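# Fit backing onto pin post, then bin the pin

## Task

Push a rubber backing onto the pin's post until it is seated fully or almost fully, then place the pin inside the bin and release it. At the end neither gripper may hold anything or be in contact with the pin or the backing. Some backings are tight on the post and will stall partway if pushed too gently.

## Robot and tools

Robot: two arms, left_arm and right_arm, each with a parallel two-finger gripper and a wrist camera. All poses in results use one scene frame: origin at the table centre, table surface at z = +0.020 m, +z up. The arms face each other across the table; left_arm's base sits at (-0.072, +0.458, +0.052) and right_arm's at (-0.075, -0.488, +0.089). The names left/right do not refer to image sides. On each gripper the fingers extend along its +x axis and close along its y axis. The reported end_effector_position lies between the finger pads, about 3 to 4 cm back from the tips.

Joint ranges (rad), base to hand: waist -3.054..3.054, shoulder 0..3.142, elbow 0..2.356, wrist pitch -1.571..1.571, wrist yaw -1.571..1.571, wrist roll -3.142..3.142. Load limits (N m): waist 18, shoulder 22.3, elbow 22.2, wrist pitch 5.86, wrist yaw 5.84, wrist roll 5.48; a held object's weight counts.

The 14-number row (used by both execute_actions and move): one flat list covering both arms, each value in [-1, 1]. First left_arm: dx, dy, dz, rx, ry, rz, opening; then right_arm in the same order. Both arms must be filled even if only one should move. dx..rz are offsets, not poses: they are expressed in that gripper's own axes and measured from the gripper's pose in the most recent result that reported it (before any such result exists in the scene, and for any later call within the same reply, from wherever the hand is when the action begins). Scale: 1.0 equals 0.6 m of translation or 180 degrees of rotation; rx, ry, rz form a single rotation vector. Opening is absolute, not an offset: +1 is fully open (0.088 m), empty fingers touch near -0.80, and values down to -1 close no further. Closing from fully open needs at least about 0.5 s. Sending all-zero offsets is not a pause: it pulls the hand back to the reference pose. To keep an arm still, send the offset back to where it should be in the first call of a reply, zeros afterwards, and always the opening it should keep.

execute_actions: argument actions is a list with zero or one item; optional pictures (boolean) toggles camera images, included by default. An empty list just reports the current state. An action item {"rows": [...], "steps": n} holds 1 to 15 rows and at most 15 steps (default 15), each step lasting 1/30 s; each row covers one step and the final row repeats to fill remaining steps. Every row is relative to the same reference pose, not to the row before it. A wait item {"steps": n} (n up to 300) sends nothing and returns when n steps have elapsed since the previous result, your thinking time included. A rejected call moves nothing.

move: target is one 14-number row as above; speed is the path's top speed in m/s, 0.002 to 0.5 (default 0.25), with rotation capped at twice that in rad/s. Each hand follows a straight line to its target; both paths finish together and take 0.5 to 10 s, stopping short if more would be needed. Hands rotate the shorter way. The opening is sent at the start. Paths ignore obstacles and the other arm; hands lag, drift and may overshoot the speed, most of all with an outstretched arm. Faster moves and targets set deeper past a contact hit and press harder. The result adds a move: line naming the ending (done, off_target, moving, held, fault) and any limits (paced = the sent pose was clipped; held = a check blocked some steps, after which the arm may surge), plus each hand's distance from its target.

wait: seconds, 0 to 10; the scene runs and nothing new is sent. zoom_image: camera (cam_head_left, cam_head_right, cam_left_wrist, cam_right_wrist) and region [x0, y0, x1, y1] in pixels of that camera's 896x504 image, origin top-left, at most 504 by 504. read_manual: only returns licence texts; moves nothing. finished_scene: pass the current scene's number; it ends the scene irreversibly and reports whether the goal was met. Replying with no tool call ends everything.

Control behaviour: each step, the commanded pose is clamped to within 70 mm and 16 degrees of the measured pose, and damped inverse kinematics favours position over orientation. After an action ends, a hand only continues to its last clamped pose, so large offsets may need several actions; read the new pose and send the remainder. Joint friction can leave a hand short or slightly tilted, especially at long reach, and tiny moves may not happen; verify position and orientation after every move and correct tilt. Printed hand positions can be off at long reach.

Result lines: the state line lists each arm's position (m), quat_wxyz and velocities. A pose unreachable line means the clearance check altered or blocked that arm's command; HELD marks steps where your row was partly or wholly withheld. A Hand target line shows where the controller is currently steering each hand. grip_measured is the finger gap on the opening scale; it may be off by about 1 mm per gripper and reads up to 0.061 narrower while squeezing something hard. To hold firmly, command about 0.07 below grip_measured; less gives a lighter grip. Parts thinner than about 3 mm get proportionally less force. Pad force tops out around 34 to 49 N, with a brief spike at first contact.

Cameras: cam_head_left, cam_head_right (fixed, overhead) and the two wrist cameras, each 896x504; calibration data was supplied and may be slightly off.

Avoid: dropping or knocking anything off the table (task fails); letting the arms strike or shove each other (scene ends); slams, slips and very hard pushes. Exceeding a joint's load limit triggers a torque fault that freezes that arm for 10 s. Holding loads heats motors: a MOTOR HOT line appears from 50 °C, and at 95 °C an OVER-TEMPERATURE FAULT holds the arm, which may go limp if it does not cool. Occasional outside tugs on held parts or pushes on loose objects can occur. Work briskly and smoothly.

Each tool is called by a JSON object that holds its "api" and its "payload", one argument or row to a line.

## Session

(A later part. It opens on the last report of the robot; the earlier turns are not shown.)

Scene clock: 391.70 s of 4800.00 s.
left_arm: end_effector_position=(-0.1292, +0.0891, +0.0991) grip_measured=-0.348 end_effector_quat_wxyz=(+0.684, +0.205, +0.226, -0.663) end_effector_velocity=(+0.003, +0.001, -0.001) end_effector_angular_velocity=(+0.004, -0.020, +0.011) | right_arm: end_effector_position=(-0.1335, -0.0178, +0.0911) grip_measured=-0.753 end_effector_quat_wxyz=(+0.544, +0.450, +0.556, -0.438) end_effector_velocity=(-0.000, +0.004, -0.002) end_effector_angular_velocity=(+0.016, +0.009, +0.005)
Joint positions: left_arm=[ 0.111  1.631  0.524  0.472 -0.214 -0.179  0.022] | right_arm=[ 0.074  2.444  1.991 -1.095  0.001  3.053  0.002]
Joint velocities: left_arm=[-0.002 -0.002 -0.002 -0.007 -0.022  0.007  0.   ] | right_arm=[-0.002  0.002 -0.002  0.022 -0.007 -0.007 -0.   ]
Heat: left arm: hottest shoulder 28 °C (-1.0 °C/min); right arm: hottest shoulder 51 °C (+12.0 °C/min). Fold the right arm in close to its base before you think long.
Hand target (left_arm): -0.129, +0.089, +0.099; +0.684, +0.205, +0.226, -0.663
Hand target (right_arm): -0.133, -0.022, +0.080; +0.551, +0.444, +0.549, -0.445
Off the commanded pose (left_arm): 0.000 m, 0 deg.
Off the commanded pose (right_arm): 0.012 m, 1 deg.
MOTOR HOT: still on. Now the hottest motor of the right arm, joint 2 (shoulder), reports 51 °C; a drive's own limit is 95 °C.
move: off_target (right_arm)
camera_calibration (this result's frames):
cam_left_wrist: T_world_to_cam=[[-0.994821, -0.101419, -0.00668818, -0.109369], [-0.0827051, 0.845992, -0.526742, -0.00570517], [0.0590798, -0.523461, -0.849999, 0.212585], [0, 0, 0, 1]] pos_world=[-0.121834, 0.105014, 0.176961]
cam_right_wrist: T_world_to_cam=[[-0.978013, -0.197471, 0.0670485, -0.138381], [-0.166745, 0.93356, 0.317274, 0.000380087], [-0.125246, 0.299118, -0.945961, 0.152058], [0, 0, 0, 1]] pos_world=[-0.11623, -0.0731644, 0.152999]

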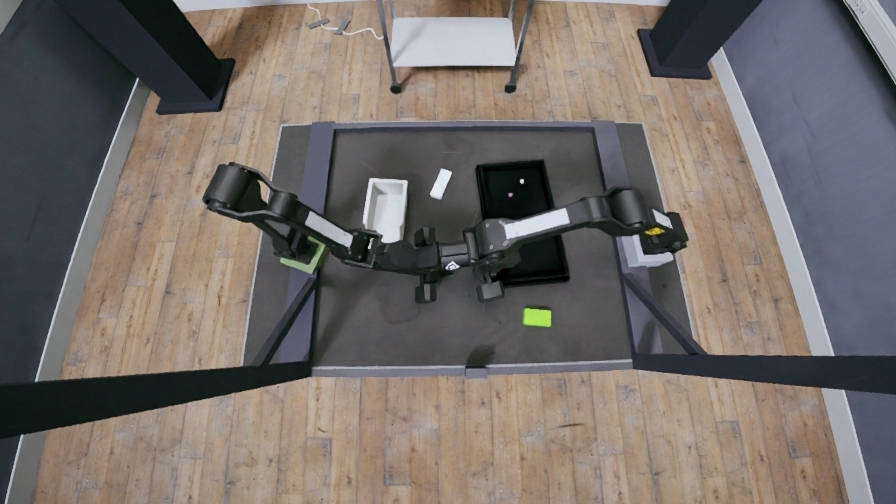

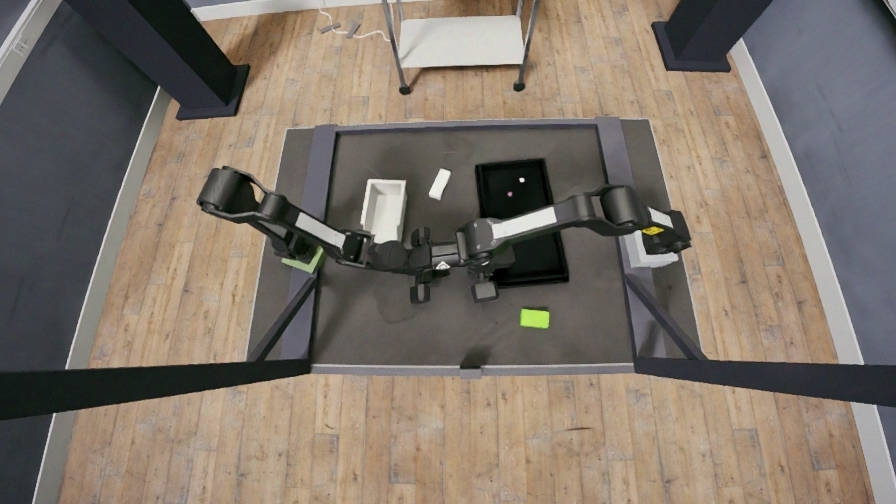

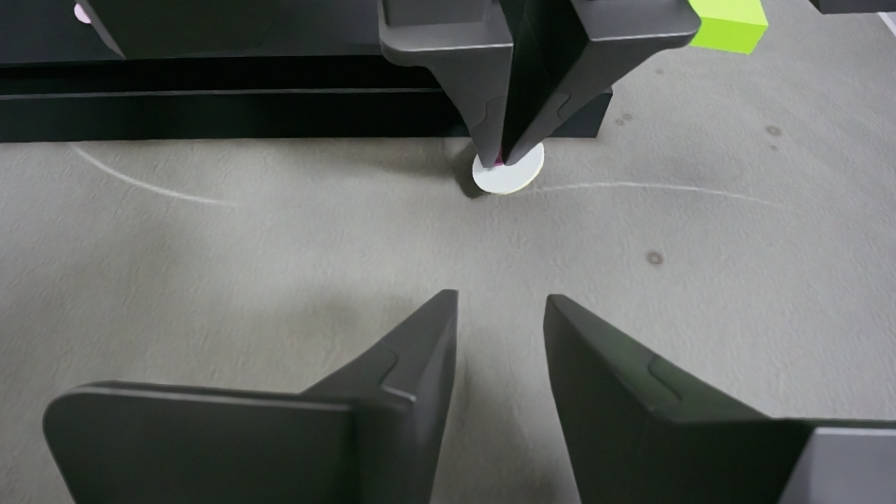

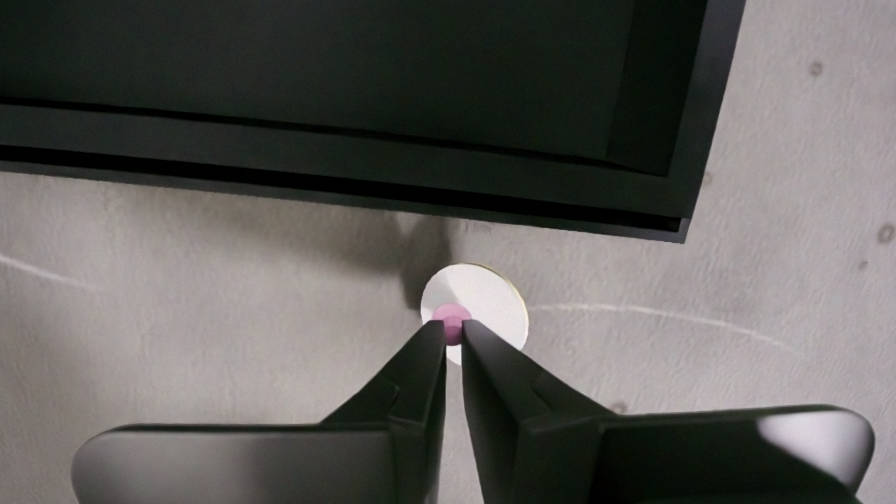

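{"api": "move", "payload": {
  "target": [-0.03,0,0.03,0,-0.18,0,-0.3,-0.13,0,0.03,0,0,0,-0.79],
  "speed": 0.2
}}

{"api": "move", "payload": {
  "target": [0.06,0,0,0.5,0,0,-0.3,0,0,0,0,0,0,-0.79],
  "speed": 0.4
}}

Scene clock: 409.20 s of 4800.00 s.
left_arm: end_effector_position=(-0.1291, +0.0902, +0.1292) grip_measured=-0.302 end_effector_quat_wxyz=(+0.720, +0.021, +0.045, -0.692) end_effector_velocity=(+0.003, +0.001, -0.003) end_effector_angular_velocity=(+0.011, -0.013, +0.019) | right_arm: end_effector_position=(-0.1307, -0.0392, +0.1613) grip_measured=-0.753 end_effector_quat_wxyz=(+0.549, +0.446, +0.552, -0.442) end_effector_velocity=(-0.001, -0.007, -0.001) end_effector_angular_velocity=(-0.029, +0.018, +0.005)
Joint positions: left_arm=[ 0.07   1.963  0.306  1.558 -0.318 -0.063  0.024] | right_arm=[ 0.074  2.314  2.044 -1.293  0.001  3.052  0.002]
Joint velocities: left_arm=[-0.002  0.002 -0.002 -0.007 -0.022  0.007 -0.   ] | right_arm=[-0.002 -0.002 -0.007 -0.022 -0.022 -0.007 -0.   ]
Heat: left arm: hottest shoulder 28 °C (-1.0 °C/min); right arm: hottest shoulder 51 °C (+9.1 °C/min). Fold the right arm in close to its base before you think long.
Hand target (left_arm): -0.129, +0.092, +0.125; +0.720, +0.029, +0.046, -0.692
Hand target (right_arm): -0.130, -0.038, +0.168; +0.544, +0.450, +0.556, -0.438
Off the commanded pose (left_arm): 0.006 m, 2 deg.
Off the commanded pose (right_arm): 0.008 m, 1 deg.
MOTOR HOT: still on. Now the hottest motor of the right arm, joint 2 (shoulder), reports 51 °C; a drive's own limit is 95 °C.
joint sent to its limit (left arm) — the command would take joint 4 (wrist pitch) past its upper limit, so that joint was sent only as far as its limit.
After step 90, 12.70 s passed at rest.
move: done
camera_calibration (this result's frames):
cam_left_wrist: T_world_to_cam=[[-0.993109, -0.109242, 0.0424405, -0.114321], [-0.0889525, 0.466836, -0.879859, 0.0882632], [0.0763044, -0.877571, -0.473336, 0.224249], [0, 0, 0, 1]] pos_world=[-0.122794, 0.143101, 0.188656]
cam_right_wrist: T_world_to_cam=[[-0.978075, -0.196743, 0.0682775, -0.144731], [-0.167728, 0.938534, 0.301698, 0.00113979], [-0.123438, 0.283631, -0.950956, 0.225668], [0, 0, 0, 1]] pos_world=[-0.113511, -0.093551, 0.224138]

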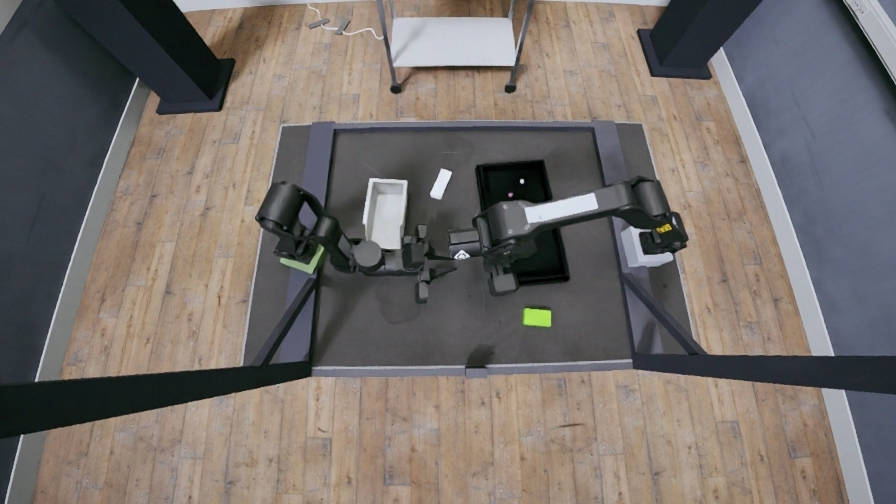

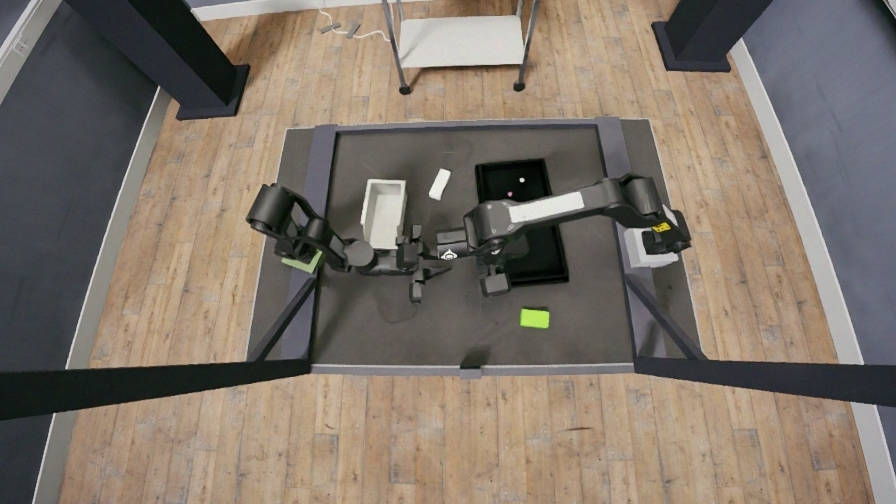

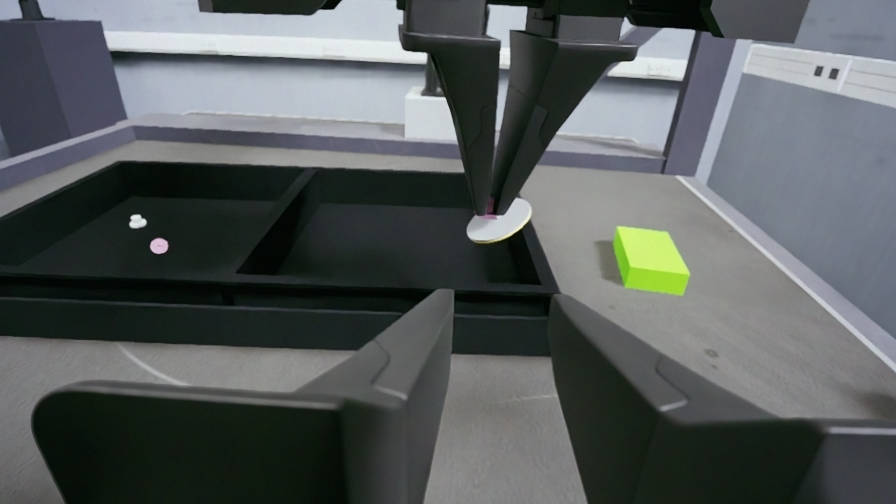

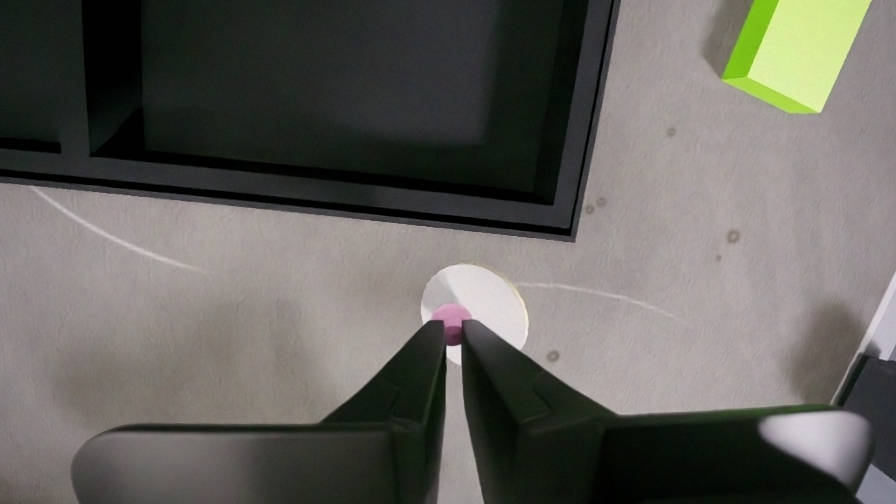

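Scene clock: 411.73 s of 4800.00 s.
left_arm: end_effector_position=(-0.1282, +0.0566, +0.1280) grip_measured=-0.302 end_effector_quat_wxyz=(+0.497, +0.521, -0.456, -0.523) end_effector_velocity=(-0.001, +0.003, -0.004) end_effector_angular_velocity=(+0.017, -0.027, -0.002) | right_arm: end_effector_position=(-0.1307, -0.0392, +0.1613) grip_measured=-0.753 end_effector_quat_wxyz=(+0.549, +0.446, +0.552, -0.442) end_effector_velocity=(+0.000, -0.002, +0.003) end_effector_angular_velocity=(-0.003, +0.007, -0.010)
Joint positions: left_arm=[ 0.109  2.016  0.438  1.483 -0.278  1.504  0.024] | right_arm=[ 0.074  2.314  2.044 -1.293  0.001  3.052  0.002]
Joint velocities: left_arm=[-0.007  0.002 -0.007 -0.007 -0.007  0.022  0.   ] | right_arm=[-0.002 -0.007 -0.002 -0.007 -0.007  0.007 -0.   ]
Heat: left arm: hottest shoulder 28 °C (-1.0 °C/min); right arm: hottest shoulder 52 °C (+9.1 °C/min). Fold the right arm in close to its base before you think long.
Hand target (left_arm): -0.128, +0.054, +0.126; +0.494, +0.524, -0.457, -0.522
Hand target (right_arm): -0.131, -0.039, +0.161; +0.549, +0.446, +0.552, -0.442
Off the commanded pose (left_arm): 0.003 m, 0 deg.
Off the commanded pose (right_arm): 0.000 m, 0 deg.
MOTOR HOT: still on. Now the hottest motor of the right arm, joint 2 (shoulder), reports 52 °C; a drive's own limit is 95 °C.
move: done
camera_calibration (this result's frames):
cam_left_wrist: T_world_to_cam=[[-0.0579679, 0.0223915, -0.998067, 0.128537], [0.904303, 0.42472, -0.0429935, 0.125629], [0.422936, -0.905048, -0.0448688, 0.185232], [0, 0, 0, 1]] pos_world=[-0.184497, 0.111409, 0.142001]
cam_right_wrist: T_world_to_cam=[[-0.978075, -0.196743, 0.0682775, -0.144731], [-0.167728, 0.938534, 0.301698, 0.00113979], [-0.123438, 0.283631, -0.950956, 0.225668], [0, 0, 0, 1]] pos_world=[-0.113511, -0.093551, 0.224138]

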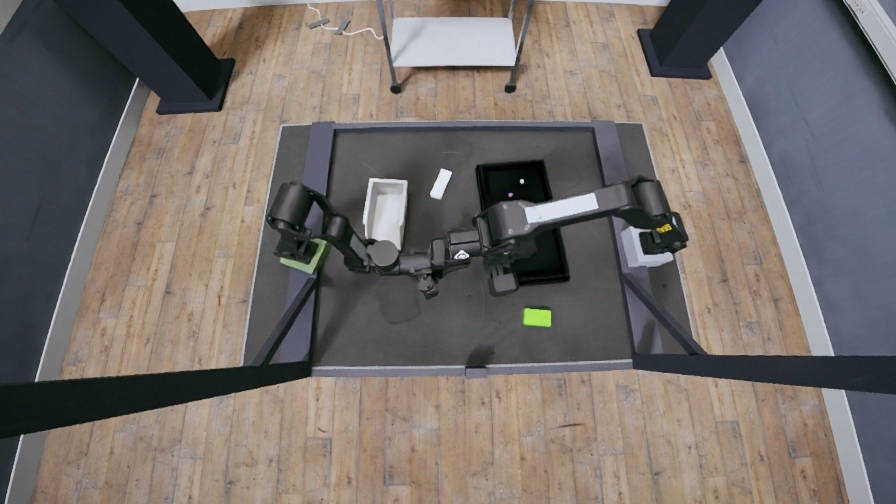

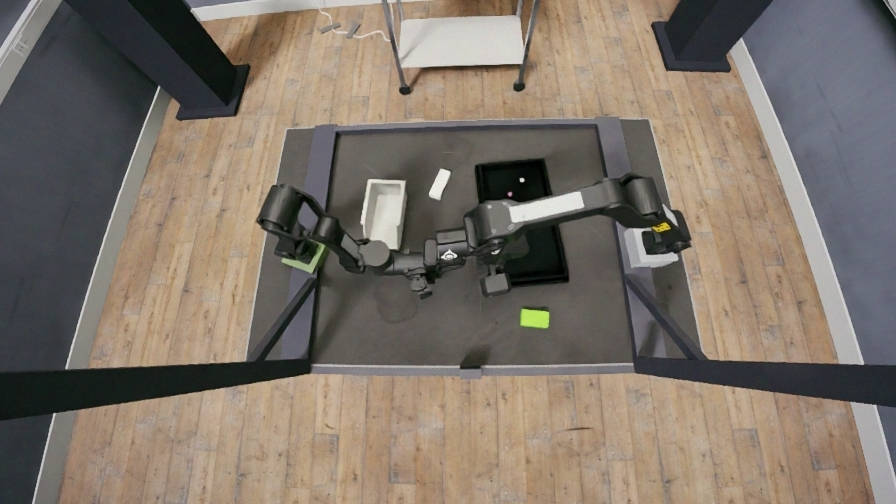

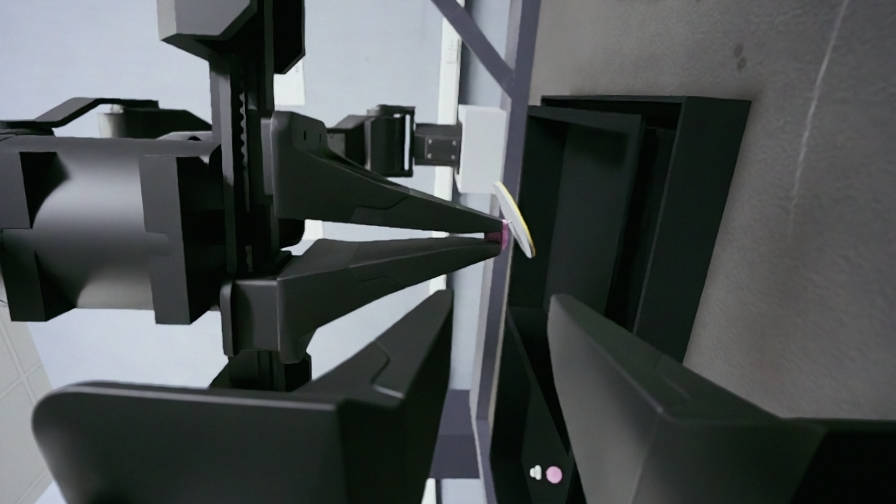

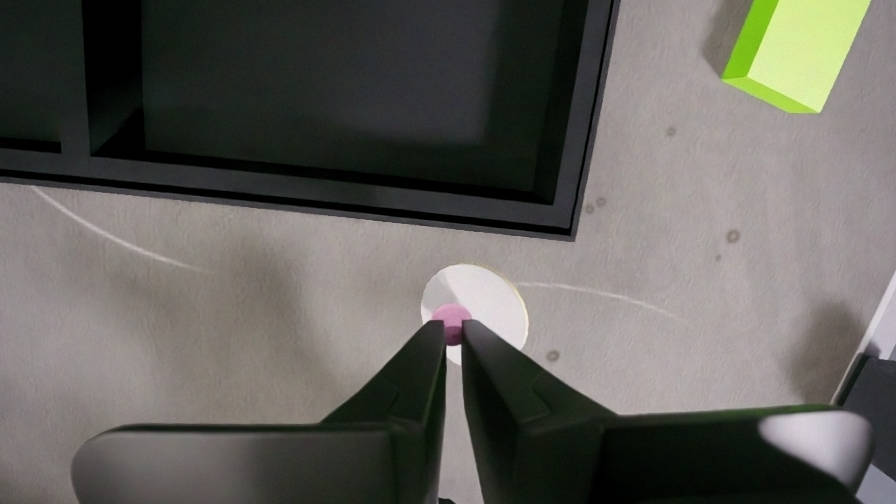

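{"api": "move", "payload": {
  "target": [0.045,-0.014,0.013,-0.12,0,0.02,-0.5,0,0,0,0,0,0,-0.79],
  "speed": 0.15
}}

Scene clock: 419.23 s of 4800.00 s.
left_arm: end_effector_position=(-0.1345, +0.0315, +0.1200) grip_measured=-0.498 end_effector_quat_wxyz=(+0.599, +0.409, -0.365, -0.584) end_effector_velocity=(+0.000, +0.000, -0.008) end_effector_angular_velocity=(+0.034, +0.013, +0.006) | right_arm: end_effector_position=(-0.1307, -0.0392, +0.1613) grip_measured=-0.753 end_effector_quat_wxyz=(+0.549, +0.446, +0.552, -0.442) end_effector_velocity=(-0.002, -0.002, -0.002) end_effector_angular_velocity=(-0.015, +0.020, -0.010)
Joint positions: left_arm=[ 0.101  2.154  0.551  1.56  -0.302  1.148  0.015] | right_arm=[ 0.074  2.314  2.044 -1.293  0.001  3.052  0.002]
Joint velocities: left_arm=[-0.002  0.002  0.002 -0.037 -0.007 -0.022 -0.   ] | right_arm=[-0.002  0.002 -0.002 -0.007 -0.022  0.007 -0.   ]
Heat: left arm: hottest shoulder 28 °C (+0.0 °C/min); right arm: hottest shoulder 53 °C (+6.1 °C/min). Fold the right arm in close to its base before you think long.
Hand target (left_arm): -0.136, +0.030, +0.118; +0.600, +0.407, -0.363, -0.585
Hand target (right_arm): -0.131, -0.039, +0.161; +0.549, +0.446, +0.552, -0.442
Off the commanded pose (left_arm): 0.003 m, 1 deg.
Off the commanded pose (right_arm): 0.000 m, 0 deg.
MOTOR HOT: still on. Now the hottest motor of the right arm, joint 2 (shoulder), reports 53 °C; a drive's own limit is 95 °C.
joint sent to its limit (left arm) — the command would take joint 4 (wrist pitch) past its upper limit, so that joint was sent only as far as its limit.
After step 90, 2.80 s passed at rest.
move: done
camera_calibration (this result's frames):
cam_left_wrist: T_world_to_cam=[[-0.411293, -0.0516224, -0.91004, 0.0650091], [0.807032, 0.443487, -0.389896, 0.169555], [0.423718, -0.894793, -0.140742, 0.176135], [0, 0, 0, 1]] pos_world=[-0.18473, 0.0857654, 0.150059]
cam_right_wrist: T_world_to_cam=[[-0.978075, -0.196743, 0.0682775, -0.144731], [-0.167728, 0.938534, 0.301698, 0.00113979], [-0.123438, 0.283631, -0.950956, 0.225668], [0, 0, 0, 1]] pos_world=[-0.113511, -0.093551, 0.224138]

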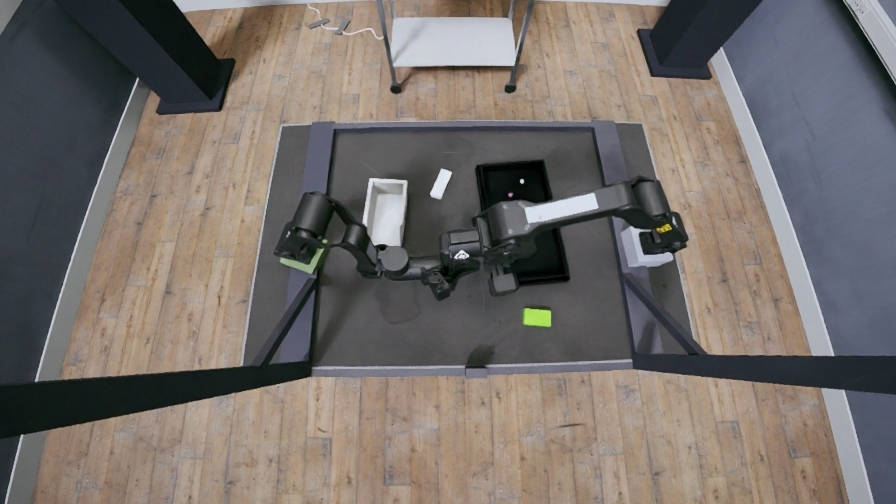

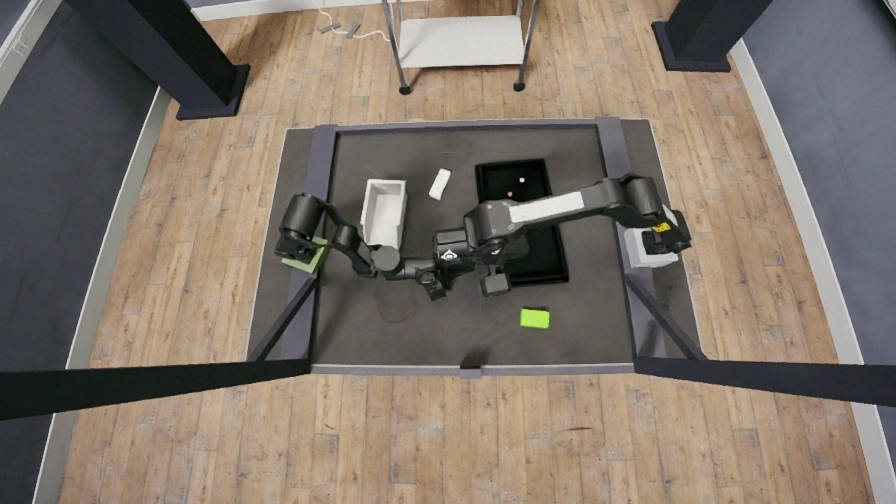

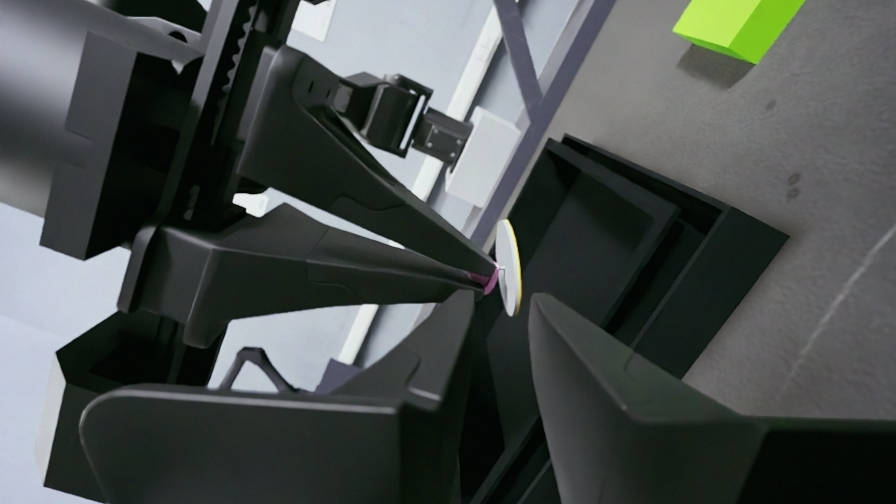

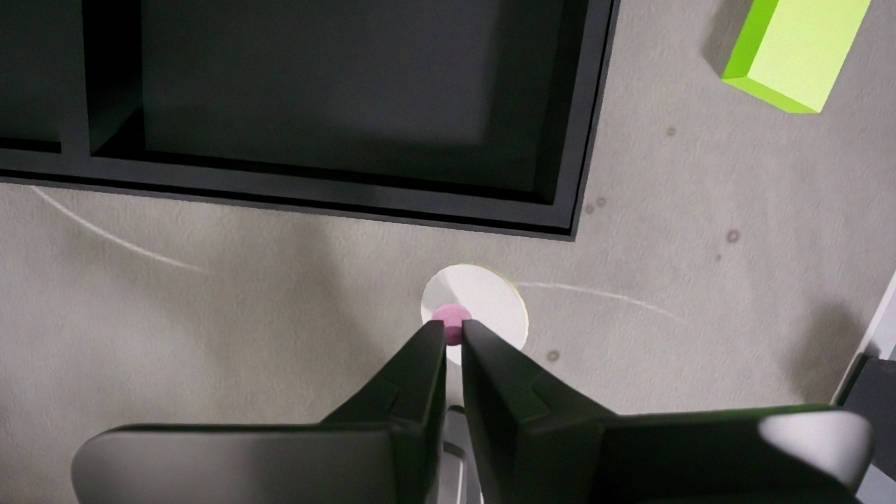

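{"api": "move", "payload": {
  "target": [0.032,-0.012,0.01,-0.03,0,0,-0.5,0,0,0,0,0,0,-0.79],
  "speed": 0.05
}}

Scene clock: 423.43 s of 4800.00 s.
left_arm: end_effector_position=(-0.1407, +0.0138, +0.1187) grip_measured=-0.498 end_effector_quat_wxyz=(+0.618, +0.380, -0.340, -0.599) end_effector_velocity=(+0.002, -0.002, -0.004) end_effector_angular_velocity=(+0.016, +0.003, +0.010) | right_arm: end_effector_position=(-0.1307, -0.0392, +0.1613) grip_measured=-0.753 end_effector_quat_wxyz=(+0.549, +0.446, +0.552, -0.442) end_effector_velocity=(-0.002, -0.006, +0.000) end_effector_angular_velocity=(-0.023, +0.005, +0.010)
Joint positions: left_arm=[ 0.096  2.189  0.631  1.521 -0.307  1.06   0.015] | right_arm=[ 0.074  2.314  2.044 -1.293  0.001  3.052  0.002]
Joint velocities: left_arm=[ 0.002  0.002  0.007 -0.022 -0.007 -0.007 -0.   ] | right_arm=[ 0.002 -0.002 -0.002 -0.022 -0.007 -0.007 -0.   ]
Heat: left arm: hottest shoulder 28 °C (+0.0 °C/min); right arm: hottest shoulder 53 °C (+5.1 °C/min). Fold the right arm in close to its base before you think long.
Hand target (left_arm): -0.142, +0.012, +0.115; +0.617, +0.381, -0.337, -0.600
Hand target (right_arm): -0.131, -0.039, +0.161; +0.549, +0.446, +0.552, -0.442
Off the commanded pose (left_arm): 0.004 m, 0 deg.
Off the commanded pose (right_arm): 0.000 m, 0 deg.
MOTOR HOT: still on. Now the hottest motor of the right arm, joint 2 (shoulder), reports 53 °C; a drive's own limit is 95 °C.
move: done
camera_calibration (this result's frames):
cam_left_wrist: T_world_to_cam=[[-0.490564, -0.0624945, -0.869161, 0.0445278], [0.767386, 0.441601, -0.464873, 0.185239], [0.412874, -0.895033, -0.168676, 0.164554], [0, 0, 0, 1]] pos_world=[-0.188246, 0.0682619, 0.152571]
cam_right_wrist: T_world_to_cam=[[-0.978075, -0.196743, 0.0682775, -0.144731], [-0.167728, 0.938534, 0.301698, 0.00113979], [-0.123438, 0.283631, -0.950956, 0.225668], [0, 0, 0, 1]] pos_world=[-0.113511, -0.093551, 0.224138]

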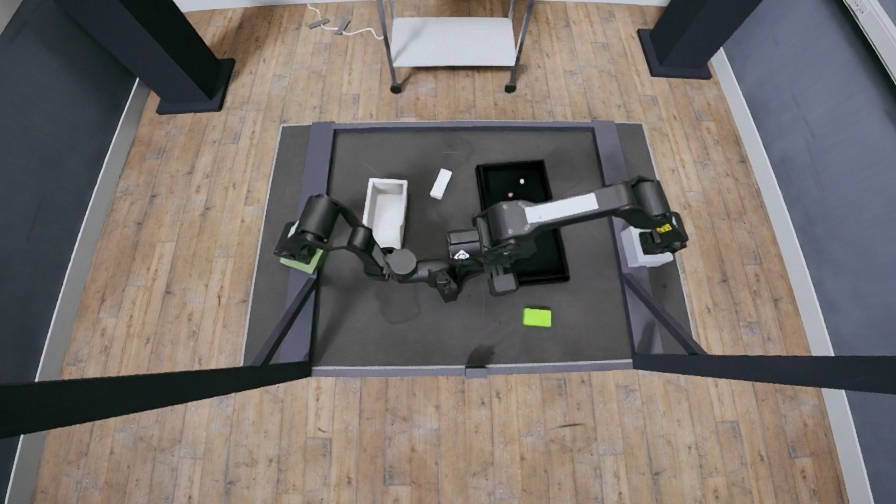

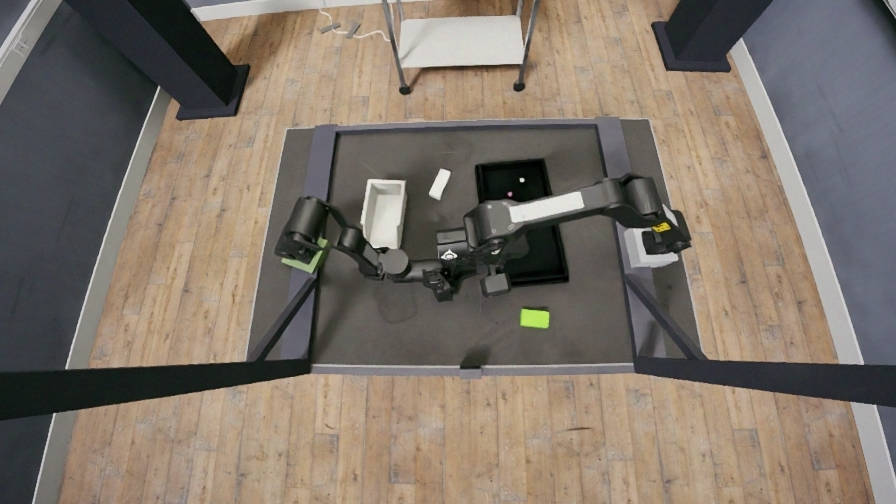

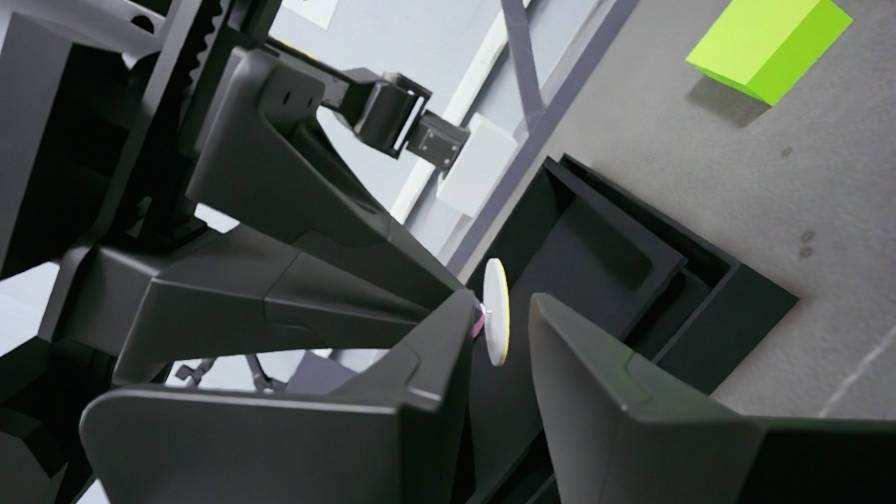

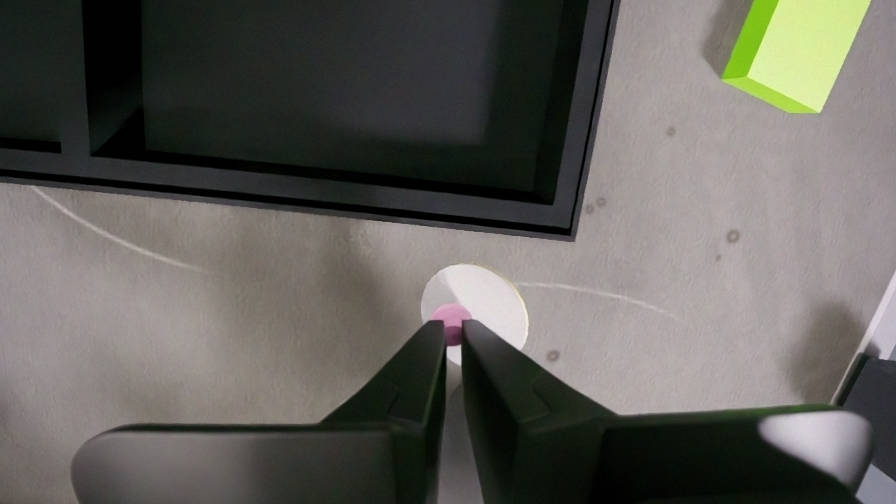

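{"api": "move", "payload": {
  "target": [0.017,-0.003,0.01,0,0,0,-0.6,0,0,0,0,0,0,-0.79],
  "speed": 0.03
}}

{"api": "move", "payload": {
  "target": [0,0,0,0,0,0,-1,0,0,0,0,0,0,-0.79]
}}

Scene clock: 426.77 s of 4800.00 s.
left_arm: end_effector_position=(-0.1436, +0.0073, +0.1196) grip_measured=-0.598 end_effector_quat_wxyz=(+0.618, +0.382, -0.338, -0.598) end_effector_velocity=(-0.000, -0.001, -0.004) end_effector_angular_velocity=(+0.016, +0.002, +0.015) | right_arm: end_effector_position=(-0.1320, -0.0408, +0.1613) grip_measured=-0.753 end_effector_quat_wxyz=(+0.550, +0.443, +0.551, -0.444) end_effector_velocity=(-0.001, -0.009, +0.000) end_effector_angular_velocity=(-0.037, +0.003, +0.024)
Joint positions: left_arm=[ 0.09   2.189  0.661  1.486 -0.317  1.058  0.01 ] | right_arm=[ 0.077  2.314  2.044 -1.3   -0.001  3.052  0.002]
Joint velocities: left_arm=[-0.007  0.002  0.007 -0.022 -0.022 -0.007 -0.   ] | right_arm=[ 0.002 -0.002 -0.002 -0.037 -0.007 -0.022 -0.   ]
Heat: left arm: hottest shoulder 28 °C (+0.0 °C/min); right arm: hottest shoulder 54 °C (+6.1 °C/min). Fold the right arm in close to its base before you think long.
Hand target (left_arm): -0.146, +0.003, +0.120; +0.618, +0.380, -0.340, -0.599
Hand target (right_arm): -0.131, -0.039, +0.161; +0.549, +0.446, +0.552, -0.442
Off the commanded pose (left_arm): 0.005 m, 0 deg.
Off the commanded pose (right_arm): 0.002 m, 0 deg.
MOTOR HOT: still on. Now the hottest motor of the right arm, joint 2 (shoulder), reports 54 °C; a drive's own limit is 95 °C.
move: done
camera_calibration (this result's frames):
cam_left_wrist: T_world_to_cam=[[-0.4902, -0.0605656, -0.869503, 0.0435453], [0.765555, 0.446994, -0.462733, 0.190243], [0.416689, -0.892484, -0.172751, 0.161066], [0, 0, 0, 1]] pos_world=[-0.19141, 0.0613489, 0.153719]
cam_right_wrist: T_world_to_cam=[[-0.977473, -0.198871, 0.0706914, -0.146724], [-0.169932, 0.940186, 0.295251, 0.00330924], [-0.12518, 0.276587, -0.952801, 0.225757], [0, 0, 0, 1]] pos_world=[-0.114596, -0.094732, 0.224496]

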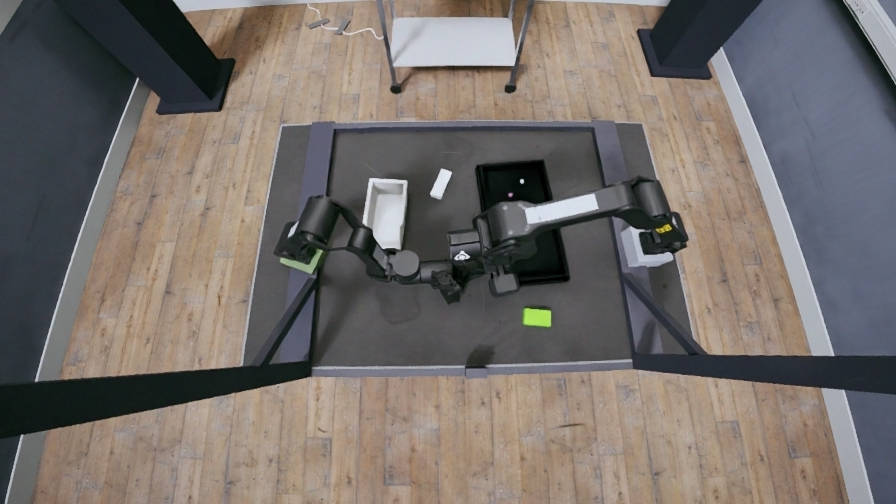

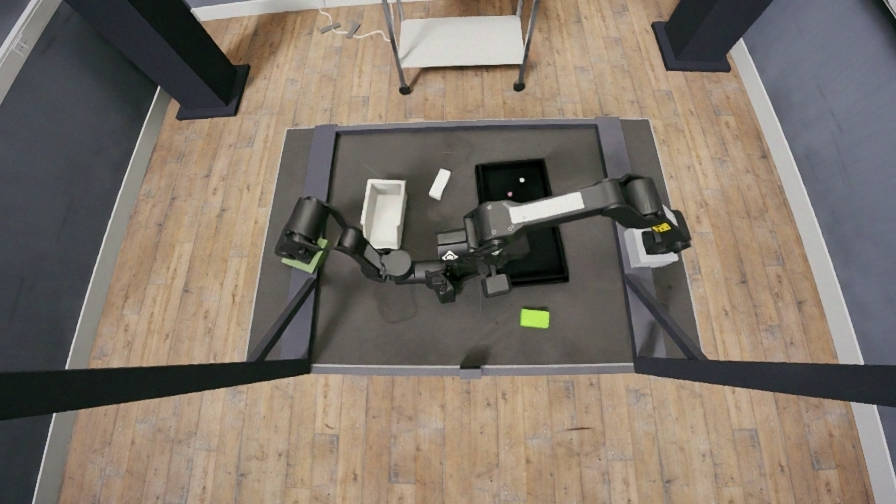

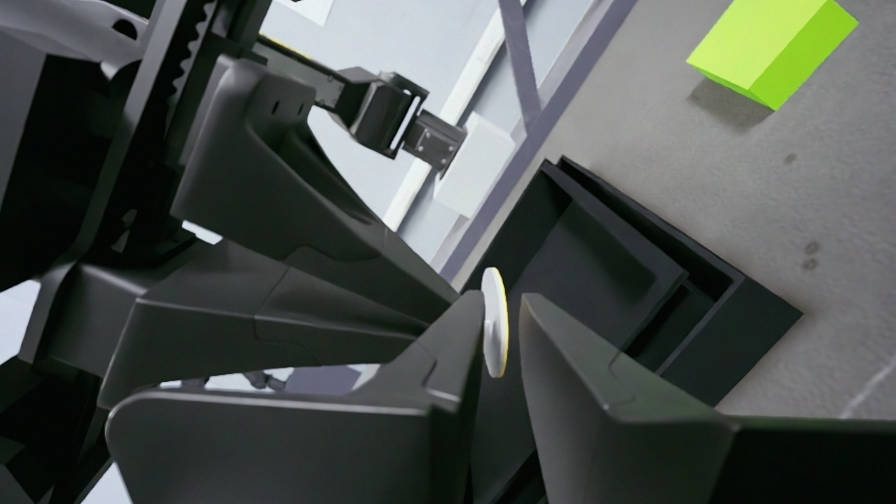

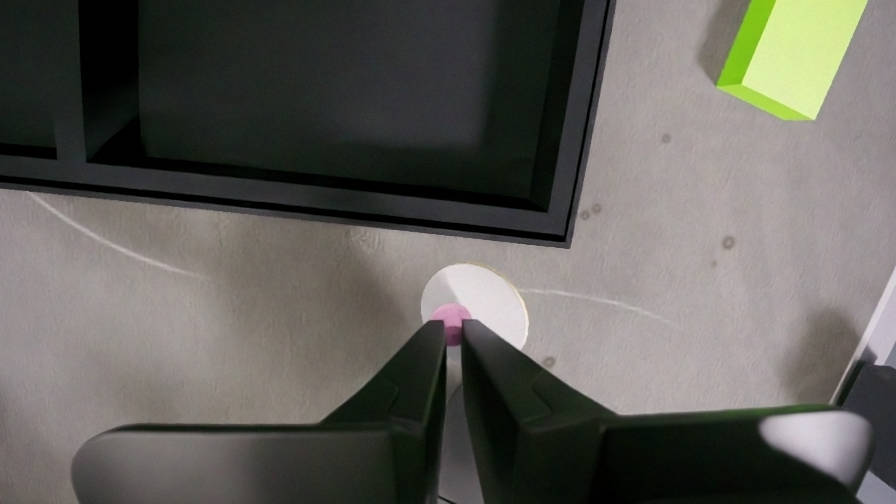

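Scene clock: 427.27 s of 4800.00 s.
left_arm: end_effector_position=(-0.1436, +0.0073, +0.1196) grip_measured=-0.785 end_effector_quat_wxyz=(+0.618, +0.382, -0.338, -0.598) end_effector_velocity=(+0.000, +0.001, -0.003) end_effector_angular_velocity=(+0.010, +0.018, +0.006) | right_arm: end_effector_position=(-0.1320, -0.0406, +0.1613) grip_measured=-0.753 end_effector_quat_wxyz=(+0.550, +0.444, +0.551, -0.443) end_effector_velocity=(+0.002, -0.001, +0.002) end_effector_angular_velocity=(-0.003, +0.007, +0.000)
Joint positions: left_arm=[ 0.09   2.189  0.661  1.486 -0.317  1.058  0.001] | right_arm=[ 0.077  2.314  2.044 -1.299 -0.001  3.052  0.002]
Joint velocities: left_arm=[-0.002  0.002 -0.002 -0.007 -0.007 -0.022 -0.   ] | right_arm=[-0.007 -0.002  0.002 -0.007 -0.007 -0.007 -0.   ]
Heat: left arm: hottest shoulder 28 °C (+0.0 °C/min); right arm: hottest shoulder 54 °C (+6.0 °C/min). Fold the right arm in close to its base before you think long.
Hand target (left_arm): -0.144, +0.007, +0.120; +0.618, +0.382, -0.338, -0.598
Hand target (right_arm): -0.132, -0.041, +0.161; +0.550, +0.443, +0.551, -0.444
Off the commanded pose (left_arm): 0.000 m, 0 deg.
Off the commanded pose (right_arm): 0.000 m, 0 deg.
MOTOR HOT: still on. Now the hottest motor of the right arm, joint 2 (shoulder), reports 54 °C; a drive's own limit is 95 °C.
move: done
camera_calibration (this result's frames):
cam_left_wrist: T_world_to_cam=[[-0.490164, -0.060756, -0.86951, 0.0435817], [0.765391, 0.447284, -0.462723, 0.190171], [0.417032, -0.892326, -0.172741, 0.161092], [0, 0, 0, 1]] pos_world=[-0.191373, 0.061334, 0.153718]
cam_right_wrist: T_world_to_cam=[[-0.977463, -0.198951, 0.0706055, -0.146694], [-0.16989, 0.93985, 0.296343, 0.00288683], [-0.125316, 0.277669, -0.952468, 0.225657], [0, 0, 0, 1]] pos_world=[-0.114619, -0.094556, 0.224433]

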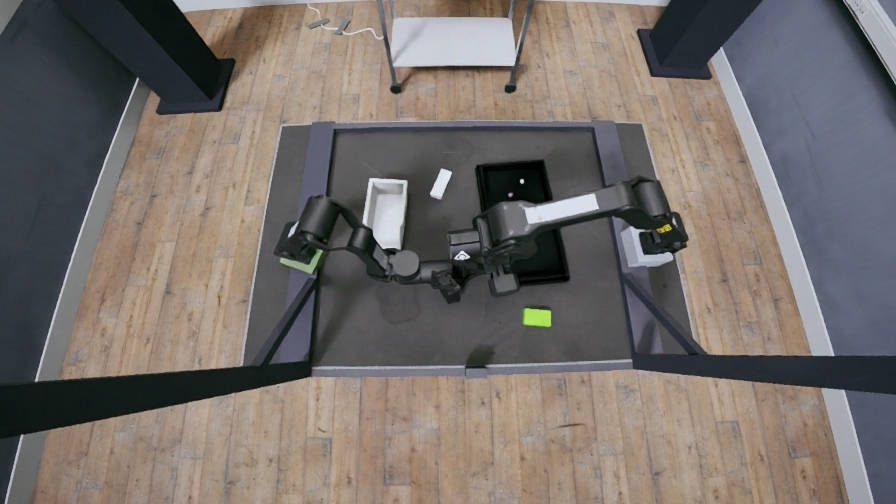

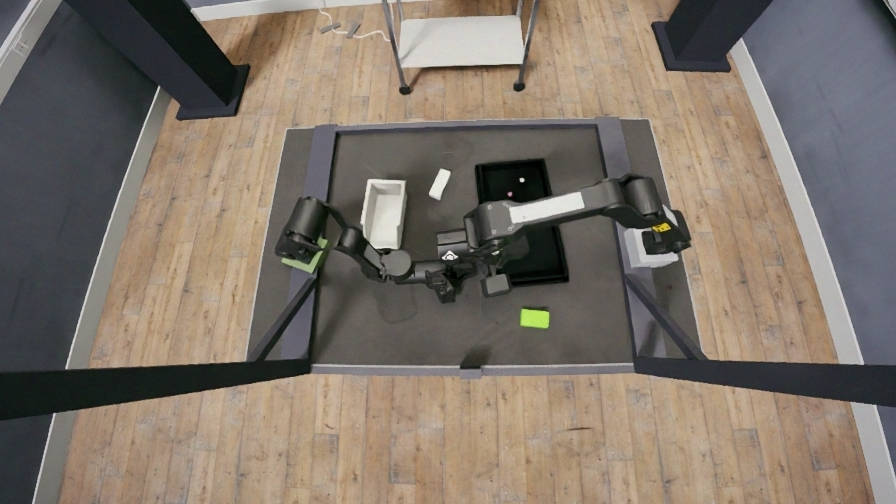

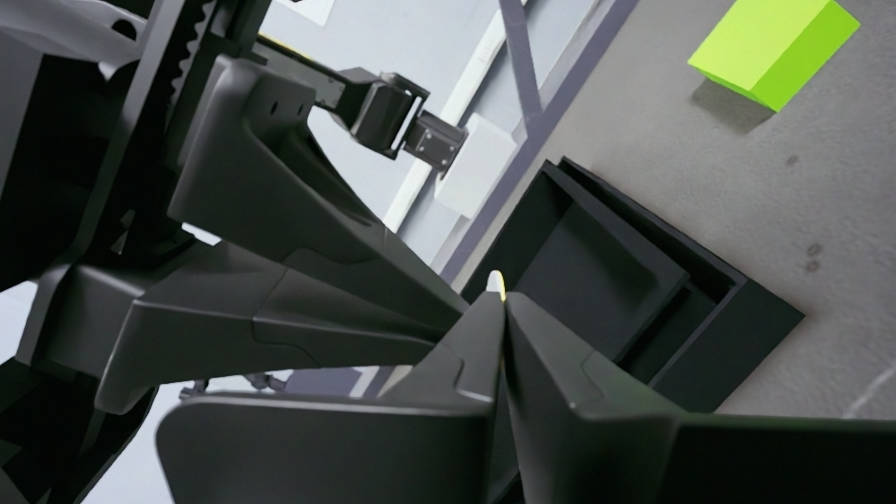

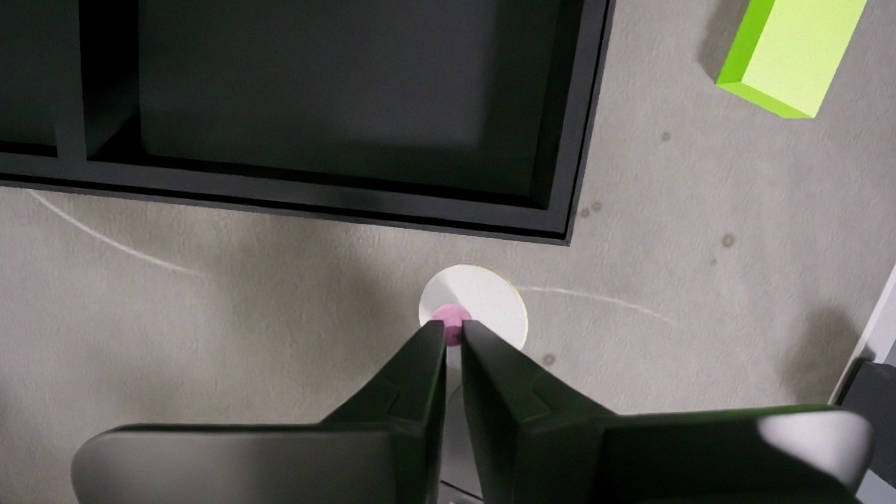

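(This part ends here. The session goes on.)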